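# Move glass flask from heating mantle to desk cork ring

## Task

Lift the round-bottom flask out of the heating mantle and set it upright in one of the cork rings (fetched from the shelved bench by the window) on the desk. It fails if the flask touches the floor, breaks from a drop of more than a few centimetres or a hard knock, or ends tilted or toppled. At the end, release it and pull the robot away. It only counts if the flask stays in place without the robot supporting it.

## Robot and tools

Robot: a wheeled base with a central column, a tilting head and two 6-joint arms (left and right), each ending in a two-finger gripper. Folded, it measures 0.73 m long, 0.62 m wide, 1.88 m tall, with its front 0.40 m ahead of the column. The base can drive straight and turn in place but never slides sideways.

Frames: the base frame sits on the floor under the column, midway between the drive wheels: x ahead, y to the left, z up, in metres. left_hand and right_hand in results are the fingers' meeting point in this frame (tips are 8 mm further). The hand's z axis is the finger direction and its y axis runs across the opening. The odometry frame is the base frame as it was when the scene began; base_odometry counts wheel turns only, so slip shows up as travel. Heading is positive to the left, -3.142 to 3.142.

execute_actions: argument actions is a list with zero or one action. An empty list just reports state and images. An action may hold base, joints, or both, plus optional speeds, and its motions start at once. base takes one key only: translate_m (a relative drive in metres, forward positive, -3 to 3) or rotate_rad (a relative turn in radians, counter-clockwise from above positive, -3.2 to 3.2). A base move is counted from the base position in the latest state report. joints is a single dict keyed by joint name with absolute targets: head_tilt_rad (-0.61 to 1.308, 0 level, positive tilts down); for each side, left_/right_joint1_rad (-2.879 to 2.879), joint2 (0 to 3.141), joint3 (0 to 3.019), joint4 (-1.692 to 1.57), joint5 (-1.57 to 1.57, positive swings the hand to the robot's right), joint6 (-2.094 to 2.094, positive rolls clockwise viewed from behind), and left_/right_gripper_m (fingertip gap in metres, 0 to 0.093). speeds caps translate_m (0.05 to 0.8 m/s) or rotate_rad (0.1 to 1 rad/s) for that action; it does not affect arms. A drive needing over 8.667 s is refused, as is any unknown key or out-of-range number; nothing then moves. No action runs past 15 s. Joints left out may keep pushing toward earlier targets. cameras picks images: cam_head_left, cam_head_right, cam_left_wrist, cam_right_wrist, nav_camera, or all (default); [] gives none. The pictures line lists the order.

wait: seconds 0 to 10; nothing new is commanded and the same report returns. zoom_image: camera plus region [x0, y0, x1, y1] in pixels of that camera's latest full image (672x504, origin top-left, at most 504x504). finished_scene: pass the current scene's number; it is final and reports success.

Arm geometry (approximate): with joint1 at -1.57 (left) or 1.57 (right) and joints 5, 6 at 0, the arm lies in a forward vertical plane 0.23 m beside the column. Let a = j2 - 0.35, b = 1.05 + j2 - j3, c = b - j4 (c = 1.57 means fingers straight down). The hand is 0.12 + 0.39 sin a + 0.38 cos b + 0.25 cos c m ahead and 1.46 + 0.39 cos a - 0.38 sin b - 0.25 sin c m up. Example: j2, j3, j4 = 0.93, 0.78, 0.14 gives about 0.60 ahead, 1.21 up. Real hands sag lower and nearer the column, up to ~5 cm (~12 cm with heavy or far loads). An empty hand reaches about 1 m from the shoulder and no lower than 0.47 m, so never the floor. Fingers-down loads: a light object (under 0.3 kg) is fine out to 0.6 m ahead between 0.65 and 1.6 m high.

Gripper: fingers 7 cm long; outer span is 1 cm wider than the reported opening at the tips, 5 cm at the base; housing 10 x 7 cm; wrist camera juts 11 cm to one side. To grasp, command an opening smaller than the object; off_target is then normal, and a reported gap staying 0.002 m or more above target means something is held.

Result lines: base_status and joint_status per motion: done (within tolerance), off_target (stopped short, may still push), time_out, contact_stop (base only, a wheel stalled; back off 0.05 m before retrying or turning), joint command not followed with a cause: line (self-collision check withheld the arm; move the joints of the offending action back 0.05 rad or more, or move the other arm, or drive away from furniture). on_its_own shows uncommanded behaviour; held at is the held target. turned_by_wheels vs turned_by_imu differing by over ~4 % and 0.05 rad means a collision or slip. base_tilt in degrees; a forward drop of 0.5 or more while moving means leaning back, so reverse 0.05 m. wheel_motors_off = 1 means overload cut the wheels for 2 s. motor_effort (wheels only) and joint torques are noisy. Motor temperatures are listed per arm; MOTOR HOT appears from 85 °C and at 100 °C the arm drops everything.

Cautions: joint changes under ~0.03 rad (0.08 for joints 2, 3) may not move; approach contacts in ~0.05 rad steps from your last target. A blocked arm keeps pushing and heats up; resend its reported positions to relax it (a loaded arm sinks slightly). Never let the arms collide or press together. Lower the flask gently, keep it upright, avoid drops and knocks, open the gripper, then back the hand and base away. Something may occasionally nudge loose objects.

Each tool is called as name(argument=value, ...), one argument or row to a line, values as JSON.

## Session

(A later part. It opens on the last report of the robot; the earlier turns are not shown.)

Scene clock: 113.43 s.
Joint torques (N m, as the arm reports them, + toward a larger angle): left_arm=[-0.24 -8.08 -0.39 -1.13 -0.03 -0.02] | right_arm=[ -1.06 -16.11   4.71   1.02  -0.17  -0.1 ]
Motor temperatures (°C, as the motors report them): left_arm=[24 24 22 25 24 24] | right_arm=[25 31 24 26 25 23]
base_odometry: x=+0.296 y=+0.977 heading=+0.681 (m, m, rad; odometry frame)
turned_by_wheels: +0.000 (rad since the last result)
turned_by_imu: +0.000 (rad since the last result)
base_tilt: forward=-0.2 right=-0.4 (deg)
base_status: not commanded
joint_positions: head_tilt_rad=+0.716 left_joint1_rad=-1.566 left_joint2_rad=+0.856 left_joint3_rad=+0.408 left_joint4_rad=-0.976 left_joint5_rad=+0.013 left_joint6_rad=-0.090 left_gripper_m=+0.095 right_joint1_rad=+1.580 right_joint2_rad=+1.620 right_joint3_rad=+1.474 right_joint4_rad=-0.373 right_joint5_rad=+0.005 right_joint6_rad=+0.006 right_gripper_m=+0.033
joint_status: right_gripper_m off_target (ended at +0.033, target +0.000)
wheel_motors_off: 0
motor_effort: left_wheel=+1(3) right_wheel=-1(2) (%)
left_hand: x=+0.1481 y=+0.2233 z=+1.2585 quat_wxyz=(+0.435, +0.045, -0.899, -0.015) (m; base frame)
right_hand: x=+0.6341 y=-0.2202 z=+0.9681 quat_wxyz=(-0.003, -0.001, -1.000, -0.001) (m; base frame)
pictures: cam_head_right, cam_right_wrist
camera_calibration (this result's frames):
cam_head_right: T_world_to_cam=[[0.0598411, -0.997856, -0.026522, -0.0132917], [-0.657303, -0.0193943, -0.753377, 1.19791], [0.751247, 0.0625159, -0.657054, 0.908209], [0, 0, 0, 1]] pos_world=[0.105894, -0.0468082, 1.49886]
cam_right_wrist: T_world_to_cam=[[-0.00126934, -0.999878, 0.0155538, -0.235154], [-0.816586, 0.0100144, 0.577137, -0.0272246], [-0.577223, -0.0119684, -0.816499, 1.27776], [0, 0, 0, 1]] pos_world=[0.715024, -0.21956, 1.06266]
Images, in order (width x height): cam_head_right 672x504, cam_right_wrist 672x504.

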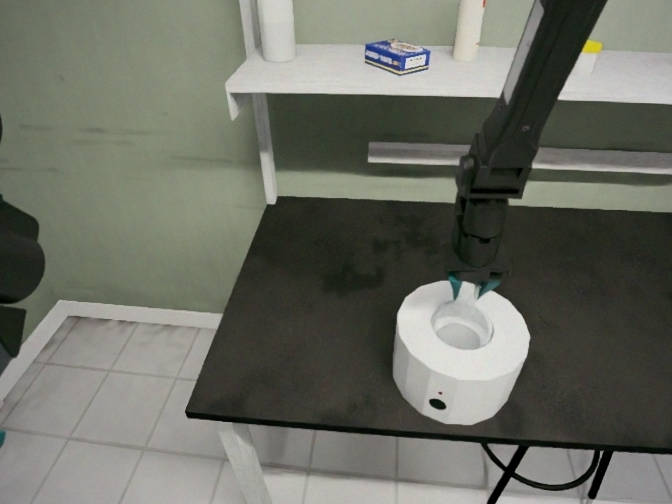

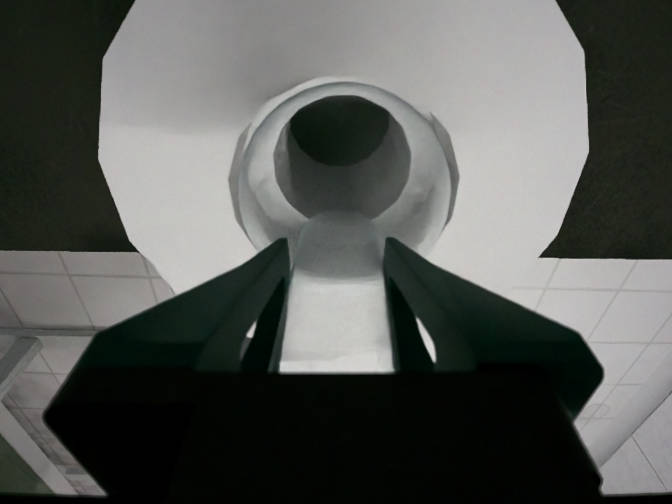

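execute_actions(
  actions=[
    {"joints":{"right_joint2_rad":1.5,"right_joint3_rad":1.42,"right_joint4_rad":-0.43}},
  ],
  cameras=[],
)

execute_actions(
  actions=[
    {"joints":{"right_joint2_rad":1.1,"right_joint3_rad":1.29,"right_joint4_rad":-0.69}},
  ],
  cameras=["cam_head_right"],
)

execute_actions(
  actions=[
    {"base":{"translate_m":-0.955}},
  ],
  cameras=[],
)

execute_actions(
  actions=[
    {"base":{"rotate_rad":1.536}},
  ],
  cameras=["cam_head_right"],
)

execute_actions(
  actions=[
    {"base":{"translate_m":0.24}},
  ],
  cameras=["cam_head_right","cam_right_wrist"],
)

Scene clock: 122.53 s.
Joint torques (N m, as the arm reports them, + toward a larger angle): left_arm=[-0.03 -8.07 -0.34 -1.04 -0.02 -0.02] | right_arm=[ -1.05 -18.83   3.32   0.2   -0.06  -0.09]
Motor temperatures (°C, as the motors report them): left_arm=[24 24 22 25 24 24] | right_arm=[25 31 24 26 25 23]
base_odometry: x=+0.296 y=+0.977 heading=+0.681 (m, m, rad; odometry frame)
turned_by_wheels: +0.000 (rad since the last result)
turned_by_imu: -0.001 (rad since the last result)
base_tilt: forward=-0.2 right=-0.4 (deg)
base_status: not commanded
joint_positions: head_tilt_rad=+0.716 left_joint1_rad=-1.566 left_joint2_rad=+0.856 left_joint3_rad=+0.408 left_joint4_rad=-0.976 left_joint5_rad=+0.013 left_joint6_rad=-0.090 left_gripper_m=+0.095 right_joint1_rad=+1.580 right_joint2_rad=+1.521 right_joint3_rad=+1.427 right_joint4_rad=-0.419 right_joint5_rad=+0.002 right_joint6_rad=+0.005 right_gripper_m=+0.033
joint_status: all done
wheel_motors_off: 0
motor_effort: left_wheel=+3(2) right_wheel=-2(2) (%)
left_hand: x=+0.1481 y=+0.2233 z=+1.2585 quat_wxyz=(+0.435, +0.045, -0.899, -0.015) (m; base frame)
right_hand: x=+0.6403 y=-0.2200 z=+1.0113 quat_wxyz=(-0.005, +0.000, -1.000, -0.003) (m; base frame)
pictures: none
No camera images: the call's "cameras" was empty. Leave "cameras" out to get every camera's image.

Scene clock: 123.87 s.
Joint torques (N m, as the arm reports them, + toward a larger angle): left_arm=[-0.14 -8.15 -0.38 -1.04 -0.02 -0.02] | right_arm=[ -1.06 -14.87   6.98   0.42  -0.03  -0.08]
Motor temperatures (°C, as the motors report them): left_arm=[24 24 22 25 24 24] | right_arm=[25 31 24 26 25 23]
base_odometry: x=+0.296 y=+0.977 heading=+0.681 (m, m, rad; odometry frame)
turned_by_wheels: +0.000 (rad since the last result)
turned_by_imu: +0.000 (rad since the last result)
base_tilt: forward=-0.2 right=-0.4 (deg)
base_status: not commanded
joint_positions: head_tilt_rad=+0.716 left_joint1_rad=-1.566 left_joint2_rad=+0.856 left_joint3_rad=+0.408 left_joint4_rad=-0.976 left_joint5_rad=+0.013 left_joint6_rad=-0.090 left_gripper_m=+0.095 right_joint1_rad=+1.580 right_joint2_rad=+1.084 right_joint3_rad=+1.275 right_joint4_rad=-0.683 right_joint5_rad=+0.002 right_joint6_rad=+0.004 right_gripper_m=+0.033
joint_status: all done
wheel_motors_off: 0
motor_effort: left_wheel=+2(4) right_wheel=-2(3) (%)
left_hand: x=+0.1481 y=+0.2233 z=+1.2585 quat_wxyz=(+0.435, +0.045, -0.899, -0.015) (m; base frame)
right_hand: x=+0.6406 y=-0.2214 z=+1.2065 quat_wxyz=(-0.016, +0.000, -1.000, -0.003) (m; base frame)
pictures: cam_head_right
camera_calibration (this result's frames):
cam_head_right: T_world_to_cam=[[0.0598411, -0.997856, -0.026522, -0.0132917], [-0.657303, -0.0193943, -0.753377, 1.19791], [0.751247, 0.0625159, -0.657054, 0.908209], [0, 0, 0, 1]] pos_world=[0.105894, -0.0468082, 1.49886]
Images, in order (width x height): cam_head_right 672x504.

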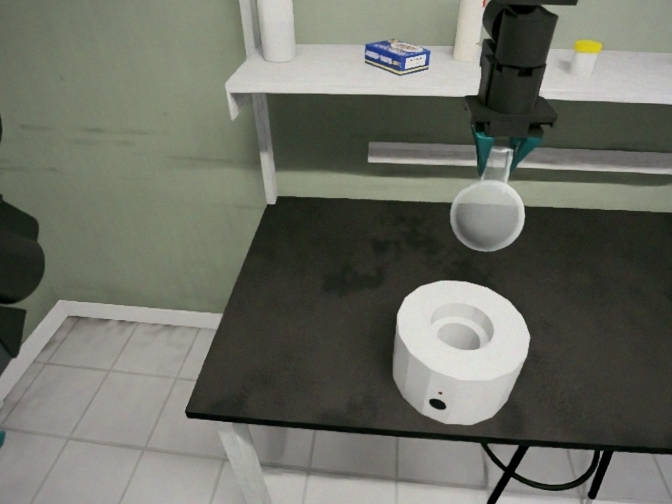

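Scene clock: 126.90 s.
Joint torques (N m, as the arm reports them, + toward a larger angle): left_arm=[-0.35 -8.25 -0.16 -1.05 -0.05 -0.03] | right_arm=[ -0.91 -15.08   7.07   0.61  -0.03  -0.09]
Motor temperatures (°C, as the motors report them): left_arm=[24 24 22 25 24 24] | right_arm=[25 31 24 26 25 23]
base_odometry: x=-0.446 y=+0.375 heading=+0.681 (m, m, rad; odometry frame)
turned_by_wheels: +0.000 (rad since the last result)
turned_by_imu: -0.001 (rad since the last result)
base_tilt: forward=-0.2 right=-0.4 (deg)
base_status: done
joint_positions: head_tilt_rad=+0.716 left_joint1_rad=-1.566 left_joint2_rad=+0.856 left_joint3_rad=+0.403 left_joint4_rad=-0.976 left_joint5_rad=+0.013 left_joint6_rad=-0.090 left_gripper_m=+0.095 right_joint1_rad=+1.580 right_joint2_rad=+1.085 right_joint3_rad=+1.275 right_joint4_rad=-0.687 right_joint5_rad=+0.001 right_joint6_rad=+0.004 right_gripper_m=+0.033
joint_status: not commanded
wheel_motors_off: 0
motor_effort: left_wheel=+0(62) right_wheel=+0(55) (%)
left_hand: x=+0.1455 y=+0.2233 z=+1.2593 quat_wxyz=(+0.437, +0.045, -0.898, -0.015) (m; base frame)
right_hand: x=+0.6393 y=-0.2213 z=+1.2059 quat_wxyz=(-0.013, +0.000, -1.000, -0.003) (m; base frame)
pictures: none
No camera images: the call's "cameras" was empty. Leave "cameras" out to get every camera's image.

Scene clock: 129.80 s.
Joint torques (N m, as the arm reports them, + toward a larger angle): left_arm=[-0.01 -7.92 -0.14 -1.04 -0.07 -0.02] | right_arm=[ -1.06 -14.91   7.02   0.56   0.03  -0.08]
Motor temperatures (°C, as the motors report them): left_arm=[24 24 22 25 24 24] | right_arm=[25 31 24 26 25 23]
base_odometry: x=-0.446 y=+0.375 heading=+2.217 (m, m, rad; odometry frame)
turned_by_wheels: +1.535 (rad since the last result)
turned_by_imu: +1.514 (rad since the last result)
base_tilt: forward=-0.2 right=-0.4 (deg)
base_status: done
joint_positions: head_tilt_rad=+0.716 left_joint1_rad=-1.566 left_joint2_rad=+0.856 left_joint3_rad=+0.403 left_joint4_rad=-0.976 left_joint5_rad=+0.013 left_joint6_rad=-0.090 left_gripper_m=+0.095 right_joint1_rad=+1.580 right_joint2_rad=+1.085 right_joint3_rad=+1.275 right_joint4_rad=-0.687 right_joint5_rad=+0.000 right_joint6_rad=+0.004 right_gripper_m=+0.033
joint_status: not commanded
wheel_motors_off: 0
motor_effort: left_wheel=-3(48) right_wheel=+2(56) (%)
left_hand: x=+0.1455 y=+0.2233 z=+1.2593 quat_wxyz=(+0.437, +0.045, -0.898, -0.015) (m; base frame)
right_hand: x=+0.6393 y=-0.2211 z=+1.2059 quat_wxyz=(-0.013, +0.000, -1.000, -0.004) (m; base frame)
pictures: cam_head_right
camera_calibration (this result's frames):
cam_head_right: T_world_to_cam=[[0.0598411, -0.997856, -0.026522, -0.0132916], [-0.657304, -0.0193943, -0.753376, 1.19791], [0.751246, 0.0625159, -0.657055, 0.90821], [0, 0, 0, 1]] pos_world=[0.105894, -0.0468082, 1.49886]
Images, in order (width x height): cam_head_right 672x504.

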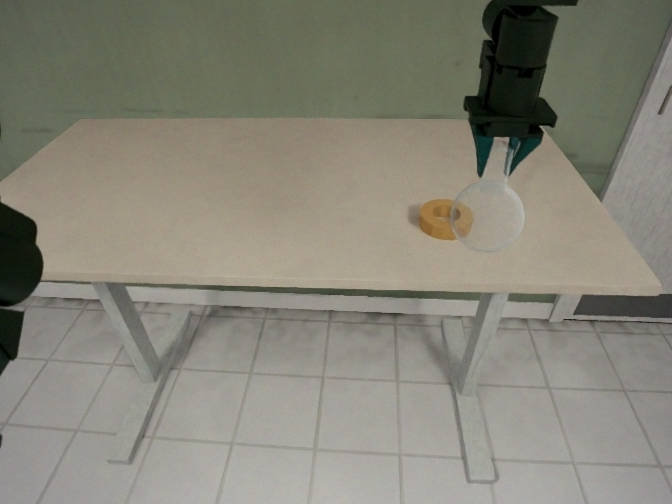

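Scene clock: 131.90 s.
Joint torques (N m, as the arm reports them, + toward a larger angle): left_arm=[-0.33 -7.88 -0.21 -0.99 -0.03 -0.04] | right_arm=[ -1.02 -14.83   6.92   0.56   0.03  -0.08]
Motor temperatures (°C, as the motors report them): left_arm=[24 24 22 25 24 24] | right_arm=[25 31 24 26 25 23]
base_odometry: x=-0.590 y=+0.567 heading=+2.218 (m, m, rad; odometry frame)
turned_by_wheels: +0.001 (rad since the last result)
turned_by_imu: +0.001 (rad since the last result)
base_tilt: forward=-0.1 right=-0.4 (deg)
base_status: done
joint_positions: head_tilt_rad=+0.716 left_joint1_rad=-1.566 left_joint2_rad=+0.856 left_joint3_rad=+0.407 left_joint4_rad=-0.976 left_joint5_rad=+0.013 left_joint6_rad=-0.090 left_gripper_m=+0.095 right_joint1_rad=+1.580 right_joint2_rad=+1.087 right_joint3_rad=+1.276 right_joint4_rad=-0.687 right_joint5_rad=+0.000 right_joint6_rad=+0.004 right_gripper_m=+0.033
joint_status: not commanded
wheel_motors_off: 0
motor_effort: left_wheel=+2(55) right_wheel=-1(61) (%)
left_hand: x=+0.1478 y=+0.2233 z=+1.2586 quat_wxyz=(+0.435, +0.045, -0.899, -0.015) (m; base frame)
right_hand: x=+0.6395 y=-0.2211 z=+1.2054 quat_wxyz=(-0.013, +0.000, -1.000, -0.004) (m; base frame)
pictures: cam_head_right, cam_right_wrist
camera_calibration (this result's frames):
cam_head_right: T_world_to_cam=[[0.0598422, -0.997856, -0.0265195, -0.0132957], [-0.657271, -0.0193943, -0.753405, 1.19795], [0.751275, 0.0625159, -0.657022, 0.908159], [0, 0, 0, 1]] pos_world=[0.105896, -0.0468082, 1.49887]
cam_right_wrist: T_world_to_cam=[[-0.000081237, -0.999949, 0.0101337, -0.233933], [-0.828304, 0.00574498, 0.56025, -0.132806], [-0.56028, -0.00834825, -0.828261, 1.47879], [0, 0, 0, 1]] pos_world=[0.71851, -0.220813, 1.3016]
Images, in order (width x height): cam_head_right 672x504, cam_right_wrist 672x504.

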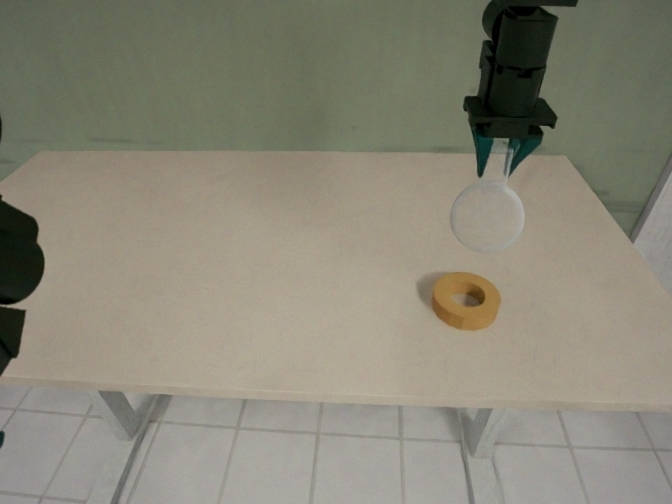

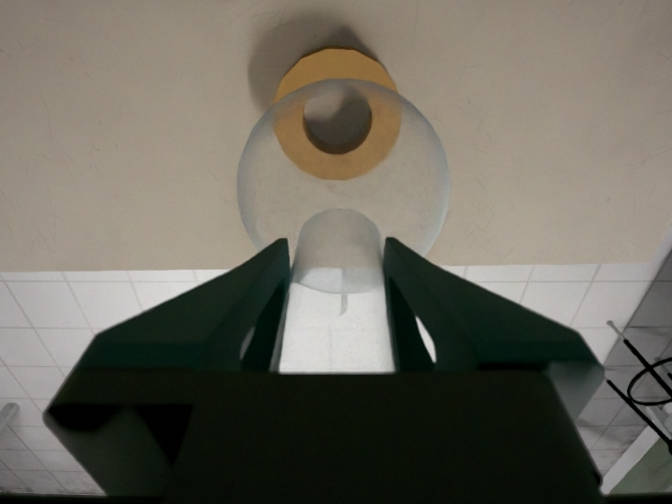

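execute_actions(
  actions=[
    {"joints":{"right_joint2_rad":1.25,"right_joint3_rad":1.32,"right_joint4_rad":-0.585}},
  ],
  cameras=["cam_head_right","cam_right_wrist"],
)

Scene clock: 138.27 s.
Joint torques (N m, as the arm reports them, + toward a larger angle): left_arm=[-0.08 -8.42 -0.38 -0.96 -0.03 -0.02] | right_arm=[ -1.   -17.84   6.72   0.64   0.03  -0.08]
Motor temperatures (°C, as the motors report them): left_arm=[24 24 22 25 24 24] | right_arm=[25 31 25 26 25 23]
base_odometry: x=-0.590 y=+0.567 heading=+2.218 (m, m, rad; odometry frame)
turned_by_wheels: +0.000 (rad since the last result)
turned_by_imu: -0.001 (rad since the last result)
base_tilt: forward=-0.2 right=-0.4 (deg)
base_status: not commanded
joint_positions: head_tilt_rad=+0.716 left_joint1_rad=-1.566 left_joint2_rad=+0.856 left_joint3_rad=+0.407 left_joint4_rad=-0.976 left_joint5_rad=+0.013 left_joint6_rad=-0.090 left_gripper_m=+0.095 right_joint1_rad=+1.580 right_joint2_rad=+1.270 right_joint3_rad=+1.294 right_joint4_rad=-0.587 right_joint5_rad=+0.000 right_joint6_rad=+0.004 right_gripper_m=+0.033
joint_status: all done
wheel_motors_off: 0
motor_effort: left_wheel=+2(0) right_wheel=-1(1) (%)
left_hand: x=+0.1478 y=+0.2233 z=+1.2586 quat_wxyz=(+0.435, +0.045, -0.899, -0.015) (m; base frame)
right_hand: x=+0.6201 y=-0.2205 z=+1.1164 quat_wxyz=(+0.020, +0.000, -1.000, -0.004) (m; base frame)
pictures: cam_head_right, cam_right_wrist
camera_calibration (this result's frames):
cam_head_right: T_world_to_cam=[[0.0598422, -0.997856, -0.0265195, -0.0132957], [-0.657271, -0.0193943, -0.753405, 1.19795], [0.751275, 0.0625159, -0.657022, 0.908159], [0, 0, 0, 1]] pos_world=[0.105896, -0.0468082, 1.49887]
cam_right_wrist: T_world_to_cam=[[0.00108193, -0.999945, 0.0103861, -0.233448], [-0.790026, 0.00551271, 0.613049, -0.181842], [-0.613073, -0.00886853, -0.789977, 1.38407], [0, 0, 0, 1]] pos_world=[0.70513, -0.220158, 1.20729]
Images, in order (width x height): cam_head_right 672x504, cam_right_wrist 672x504.

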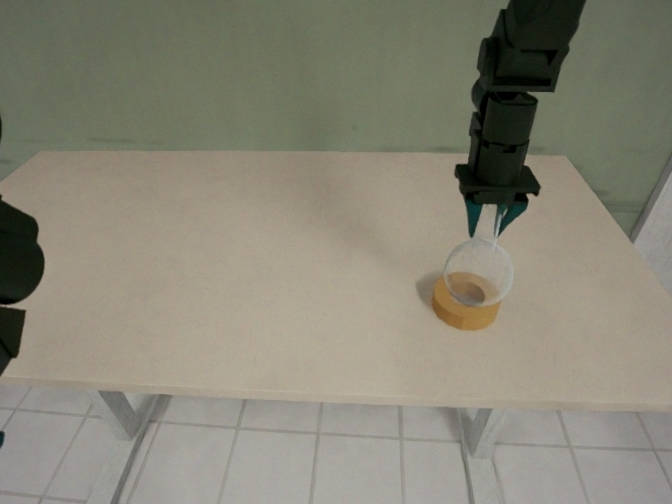

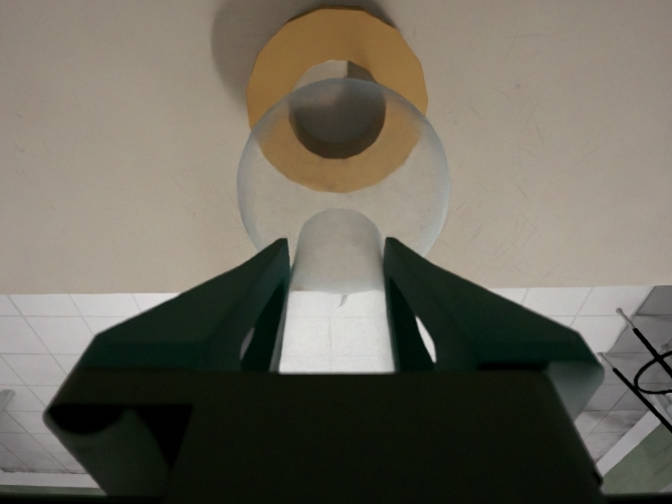

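execute_actions(
  actions=[
    {"base":{"translate_m":0.012},"joints":{"right_joint4_rad":-0.54}},
  ],
  cameras=["cam_right_wrist"],
)

execute_actions(
  actions=[
    {"joints":{"right_joint2_rad":1.32,"right_joint4_rad":-0.50}},
  ],
  cameras=["cam_head_right","cam_right_wrist"],
)

Scene clock: 142.70 s.
Joint torques (N m, as the arm reports them, + toward a larger angle): left_arm=[-0.3  -8.12 -0.41 -1.01 -0.02 -0.01] | right_arm=[ -1.13 -17.88   6.48   0.89   0.04  -0.07]
Motor temperatures (°C, as the motors report them): left_arm=[24 24 22 25 24 24] | right_arm=[25 31 25 26 25 23]
base_odometry: x=-0.598 y=+0.576 heading=+2.218 (m, m, rad; odometry frame)
turned_by_wheels: +0.000 (rad since the last result)
turned_by_imu: -0.001 (rad since the last result)
base_tilt: forward=-0.2 right=-0.4 (deg)
base_status: done
joint_positions: head_tilt_rad=+0.716 left_joint1_rad=-1.566 left_joint2_rad=+0.856 left_joint3_rad=+0.409 left_joint4_rad=-0.976 left_joint5_rad=+0.013 left_joint6_rad=-0.090 left_gripper_m=+0.095 right_joint1_rad=+1.580 right_joint2_rad=+1.270 right_joint3_rad=+1.298 right_joint4_rad=-0.545 right_joint5_rad=+0.000 right_joint6_rad=+0.004 right_gripper_m=+0.033
joint_status: all done
wheel_motors_off: 0
motor_effort: left_wheel=+1(34) right_wheel=+0(32) (%)
left_hand: x=+0.1486 y=+0.2233 z=+1.2584 quat_wxyz=(+0.434, +0.045, -0.900, -0.015) (m; base frame)
right_hand: x=+0.6326 y=-0.2204 z=+1.1170 quat_wxyz=(-0.003, +0.000, -1.000, -0.004) (m; base frame)
pictures: cam_right_wrist
camera_calibration (this result's frames):
cam_right_wrist: T_world_to_cam=[[0.000257132, -0.999948, 0.0102153, -0.232704], [-0.817469, 0.00567356, 0.575945, -0.113402], [-0.575973, -0.00849879, -0.817425, 1.39951], [0, 0, 0, 1]] pos_world=[0.713436, -0.220155, 1.21168]
Images, in order (width x height): cam_right_wrist 672x504.

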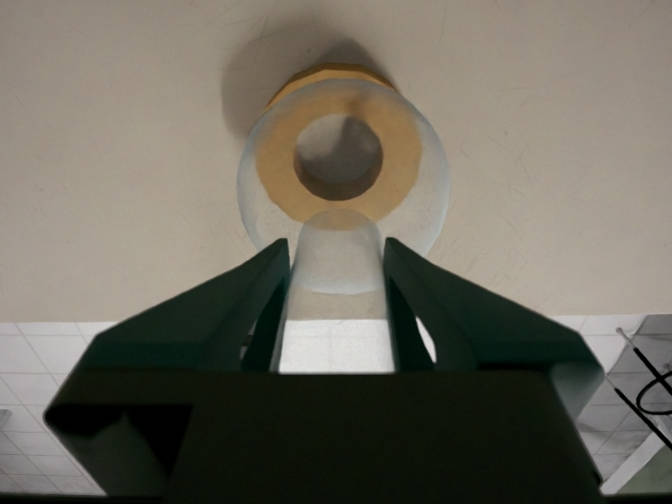

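Scene clock: 143.47 s.
Joint torques (N m, as the arm reports them, + toward a larger angle): left_arm=[ 0.14 -8.3  -0.39 -1.06 -0.02 -0.03] | right_arm=[ -1.12 -15.93   6.15   1.02   0.03  -0.09]
Motor temperatures (°C, as the motors report them): left_arm=[24 24 22 25 24 24] | right_arm=[25 31 25 26 25 23]
base_odometry: x=-0.598 y=+0.576 heading=+2.218 (m, m, rad; odometry frame)
turned_by_wheels: +0.000 (rad since the last result)
turned_by_imu: +0.000 (rad since the last result)
base_tilt: forward=-0.2 right=-0.4 (deg)
base_status: not commanded
joint_positions: head_tilt_rad=+0.716 left_joint1_rad=-1.566 left_joint2_rad=+0.856 left_joint3_rad=+0.409 left_joint4_rad=-0.976 left_joint5_rad=+0.013 left_joint6_rad=-0.090 left_gripper_m=+0.095 right_joint1_rad=+1.580 right_joint2_rad=+1.308 right_joint3_rad=+1.298 right_joint4_rad=-0.507 right_joint5_rad=+0.000 right_joint6_rad=+0.004 right_gripper_m=+0.033
joint_status: all done
wheel_motors_off: 0
motor_effort: left_wheel=+0(1) right_wheel=+0(0) (%)
left_hand: x=+0.1486 y=+0.2233 z=+1.2584 quat_wxyz=(+0.434, +0.045, -0.900, -0.015) (m; base frame)
right_hand: x=+0.6287 y=-0.2203 z=+1.0979 quat_wxyz=(-0.003, +0.000, -1.000, -0.004) (m; base frame)
pictures: cam_head_right, cam_right_wrist
camera_calibration (this result's frames):
cam_head_right: T_world_to_cam=[[0.0598422, -0.997856, -0.0265195, -0.0132957], [-0.657271, -0.0193943, -0.753405, 1.19795], [0.751275, 0.0625159, -0.657022, 0.908159], [0, 0, 0, 1]] pos_world=[0.105896, -0.0468082, 1.49887]
cam_right_wrist: T_world_to_cam=[[0.000263915, -0.999948, 0.0102169, -0.232387], [-0.817249, 0.00567216, 0.576257, -0.10615], [-0.576285, -0.00850182, -0.817205, 1.38157], [0, 0, 0, 1]] pos_world=[0.709488, -0.220027, 1.19257]
Images, in order (width x height): cam_head_right 672x504, cam_right_wrist 672x504.

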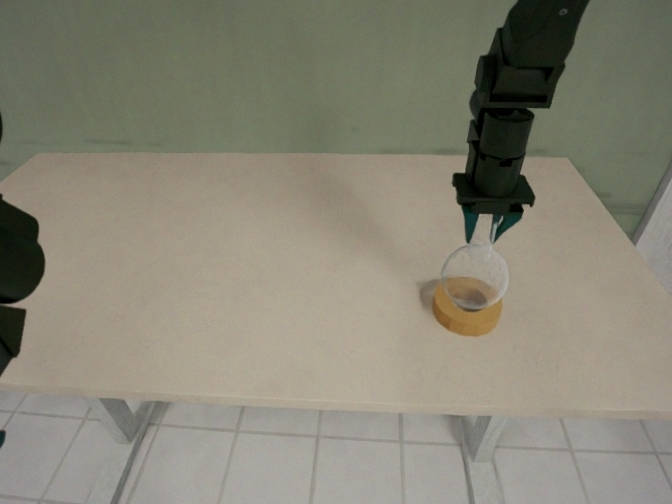

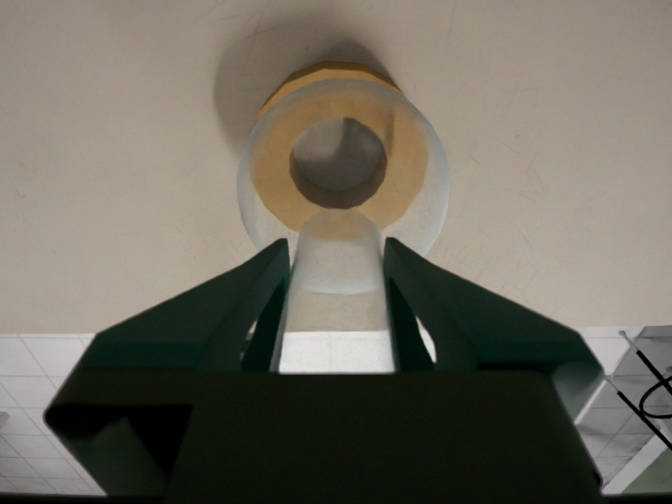

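execute_actions(
  actions=[
    {"joints":{"right_joint2_rad":1.35,"right_joint4_rad":-0.485}},
  ],
  cameras=["cam_head_right","cam_right_wrist"],
)

Scene clock: 145.43 s.
Joint torques (N m, as the arm reports them, + toward a larger angle): left_arm=[ 0.53 -8.33 -0.47 -1.03 -0.04 -0.03] | right_arm=[ -1.04 -13.98   6.17   1.48   0.04  -0.08]
Motor temperatures (°C, as the motors report them): left_arm=[24 24 22 25 24 24] | right_arm=[25 31 25 26 25 23]
base_odometry: x=-0.598 y=+0.576 heading=+2.218 (m, m, rad; odometry frame)
turned_by_wheels: +0.000 (rad since the last result)
turned_by_imu: +0.000 (rad since the last result)
base_tilt: forward=-0.2 right=-0.4 (deg)
base_status: not commanded
joint_positions: head_tilt_rad=+0.716 left_joint1_rad=-1.566 left_joint2_rad=+0.856 left_joint3_rad=+0.409 left_joint4_rad=-0.976 left_joint5_rad=+0.013 left_joint6_rad=-0.090 left_gripper_m=+0.095 right_joint1_rad=+1.580 right_joint2_rad=+1.311 right_joint3_rad=+1.298 right_joint4_rad=-0.502 right_joint5_rad=+0.000 right_joint6_rad=+0.004 right_gripper_m=+0.033
joint_status: all done
wheel_motors_off: 0
motor_effort: left_wheel=+0(0) right_wheel=+0(0) (%)
left_hand: x=+0.1486 y=+0.2233 z=+1.2584 quat_wxyz=(+0.434, +0.045, -0.900, -0.015) (m; base frame)
right_hand: x=+0.6287 y=-0.2203 z=+1.0962 quat_wxyz=(-0.004, +0.000, -1.000, -0.004) (m; base frame)
pictures: cam_head_right, cam_right_wrist
camera_calibration (this result's frames):
cam_head_right: T_world_to_cam=[[0.0598422, -0.997856, -0.0265195, -0.0132957], [-0.657271, -0.0193943, -0.753405, 1.19795], [0.751275, 0.0625159, -0.657022, 0.908159], [0, 0, 0, 1]] pos_world=[0.105896, -0.0468082, 1.49887]
cam_right_wrist: T_world_to_cam=[[0.000230006, -0.999948, 0.010209, -0.232326], [-0.818346, 0.00567917, 0.574697, -0.10269], [-0.574725, -0.0084867, -0.818302, 1.38043], [0, 0, 0, 1]] pos_world=[0.709386, -0.220016, 1.191]
Images, in order (width x height): cam_head_right 672x504, cam_right_wrist 672x504.

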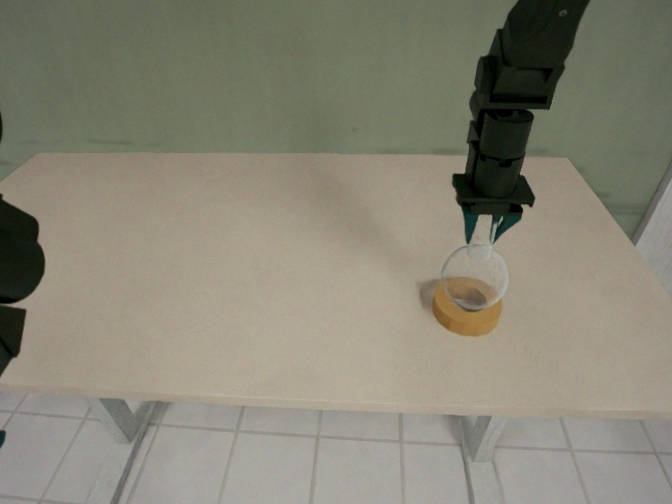

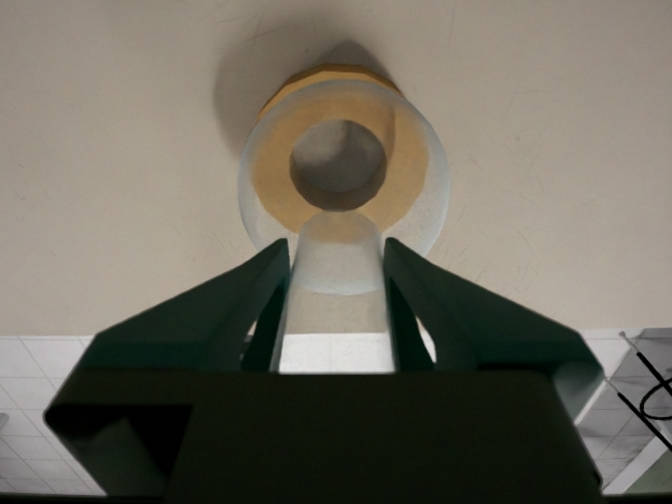

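Contact.

execute_actions(
  actions=[
    {"joints":{"right_joint2_rad":1.31,"right_joint4_rad":-0.5,"right_gripper_m":0.08}},
  ],
  cameras=[],
)

execute_actions(
  actions=[
    {"joints":{"right_joint2_rad":1.05,"right_joint3_rad":1.29,"right_joint4_rad":-0.72}},
  ],
  cameras=[],
)

execute_actions(
  actions=[
    {"base":{"translate_m":-0.4}},
  ],
  cameras=["cam_head_left"],
)

finished_scene(
  scene=1,
)

Scene clock: 150.73 s.
Joint torques (N m, as the arm reports them, + toward a larger angle): left_arm=[-0.15 -8.25 -0.33 -0.96 -0.07 -0.04] | right_arm=[ -1.06 -16.46   6.19   0.81   0.05  -0.08]
Motor temperatures (°C, as the motors report them): left_arm=[24 24 22 25 24 24] | right_arm=[25 31 25 26 25 23]
base_odometry: x=-0.598 y=+0.576 heading=+2.218 (m, m, rad; odometry frame)
turned_by_wheels: +0.000 (rad since the last result)
turned_by_imu: -0.001 (rad since the last result)
base_tilt: forward=-0.2 right=-0.4 (deg)
base_status: not commanded
joint_positions: head_tilt_rad=+0.716 left_joint1_rad=-1.566 left_joint2_rad=+0.856 left_joint3_rad=+0.409 left_joint4_rad=-0.976 left_joint5_rad=+0.013 left_joint6_rad=-0.090 left_gripper_m=+0.095 right_joint1_rad=+1.580 right_joint2_rad=+1.311 right_joint3_rad=+1.298 right_joint4_rad=-0.503 right_joint5_rad=-0.001 right_joint6_rad=+0.004 right_gripper_m=+0.080
joint_status: all done
wheel_motors_off: 0
motor_effort: left_wheel=+1(1) right_wheel=+0(0) (%)
left_hand: x=+0.1486 y=+0.2233 z=+1.2584 quat_wxyz=(+0.434, +0.045, -0.900, -0.015) (m; base frame)
right_hand: x=+0.6286 y=-0.2202 z=+1.0962 quat_wxyz=(-0.004, +0.000, -1.000, -0.004) (m; base frame)
pictures: none
No camera images: the call's "cameras" was empty. Leave "cameras" out to get every camera's image.

Scene clock: 151.87 s.
Joint torques (N m, as the arm reports them, + toward a larger angle): left_arm=[ 0.21 -8.31 -0.31 -1.05 -0.04 -0.03] | right_arm=[ -1.   -13.9    6.55   0.43   0.06  -0.09]
Motor temperatures (°C, as the motors report them): left_arm=[24 24 22 25 24 24] | right_arm=[25 31 25 26 25 23]
base_odometry: x=-0.598 y=+0.576 heading=+2.218 (m, m, rad; odometry frame)
turned_by_wheels: +0.000 (rad since the last result)
turned_by_imu: +0.000 (rad since the last result)
base_tilt: forward=-0.2 right=-0.4 (deg)
base_status: not commanded
joint_positions: head_tilt_rad=+0.716 left_joint1_rad=-1.566 left_joint2_rad=+0.856 left_joint3_rad=+0.409 left_joint4_rad=-0.976 left_joint5_rad=+0.013 left_joint6_rad=-0.090 left_gripper_m=+0.095 right_joint1_rad=+1.580 right_joint2_rad=+1.022 right_joint3_rad=+1.288 right_joint4_rad=-0.710 right_joint5_rad=-0.001 right_joint6_rad=+0.004 right_gripper_m=+0.080
joint_status: all done
wheel_motors_off: 0
motor_effort: left_wheel=+1(2) right_wheel=+0(0) (%)
left_hand: x=+0.1486 y=+0.2233 z=+1.2584 quat_wxyz=(+0.434, +0.045, -0.900, -0.015) (m; base frame)
right_hand: x=+0.6553 y=-0.2212 z=+1.2423 quat_wxyz=(-0.040, +0.000, -0.999, -0.004) (m; base frame)
pictures: none
No camera images: the call's "cameras" was empty. Leave "cameras" out to get every camera's image.

Scene clock: 154.27 s.
Joint torques (N m, as the arm reports them, + toward a larger angle): left_arm=[-0.1  -8.26 -0.28 -1.04 -0.04  0.  ] | right_arm=[ -1.03 -14.08   6.47   0.56   0.06  -0.09]
Motor temperatures (°C, as the motors report them): left_arm=[24 24 22 25 24 24] | right_arm=[25 31 25 26 25 23]
base_odometry: x=-0.356 y=+0.257 heading=+2.220 (m, m, rad; odometry frame)
turned_by_wheels: +0.001 (rad since the last result)
turned_by_imu: +0.001 (rad since the last result)
base_tilt: forward=-0.2 right=-0.4 (deg)
base_status: done
joint_positions: head_tilt_rad=+0.716 left_joint1_rad=-1.566 left_joint2_rad=+0.856 left_joint3_rad=+0.405 left_joint4_rad=-0.976 left_joint5_rad=+0.013 left_joint6_rad=-0.090 left_gripper_m=+0.095 right_joint1_rad=+1.580 right_joint2_rad=+1.023 right_joint3_rad=+1.288 right_joint4_rad=-0.713 right_joint5_rad=-0.001 right_joint6_rad=+0.004 right_gripper_m=+0.080
joint_status: not commanded
wheel_motors_off: 0
motor_effort: left_wheel=+0(65) right_wheel=-1(35) (%)
left_hand: x=+0.1465 y=+0.2233 z=+1.2590 quat_wxyz=(+0.436, +0.045, -0.899, -0.015) (m; base frame)
right_hand: x=+0.6544 y=-0.2212 z=+1.2416 quat_wxyz=(-0.038, +0.000, -0.999, -0.004) (m; base frame)
pictures: cam_head_left
camera_calibration (this result's frames):
cam_head_left: T_world_to_cam=[[0.0610653, -0.998126, -0.00384649, 0.0321556], [-0.642374, -0.0363503, -0.765529, 1.21129], [0.763954, 0.0492181, -0.64339, 0.881554], [0, 0, 0, 1]] pos_world=[0.102668, 0.0327375, 1.49458]
Images, in order (width x height): cam_head_left 672x504.

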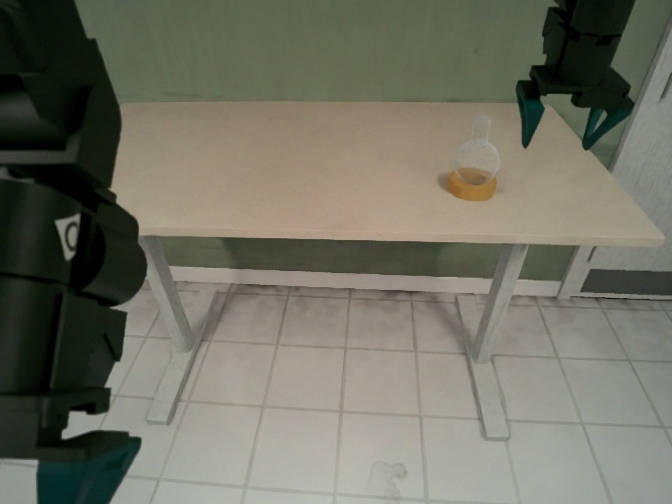

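The scene is finished: the task was done.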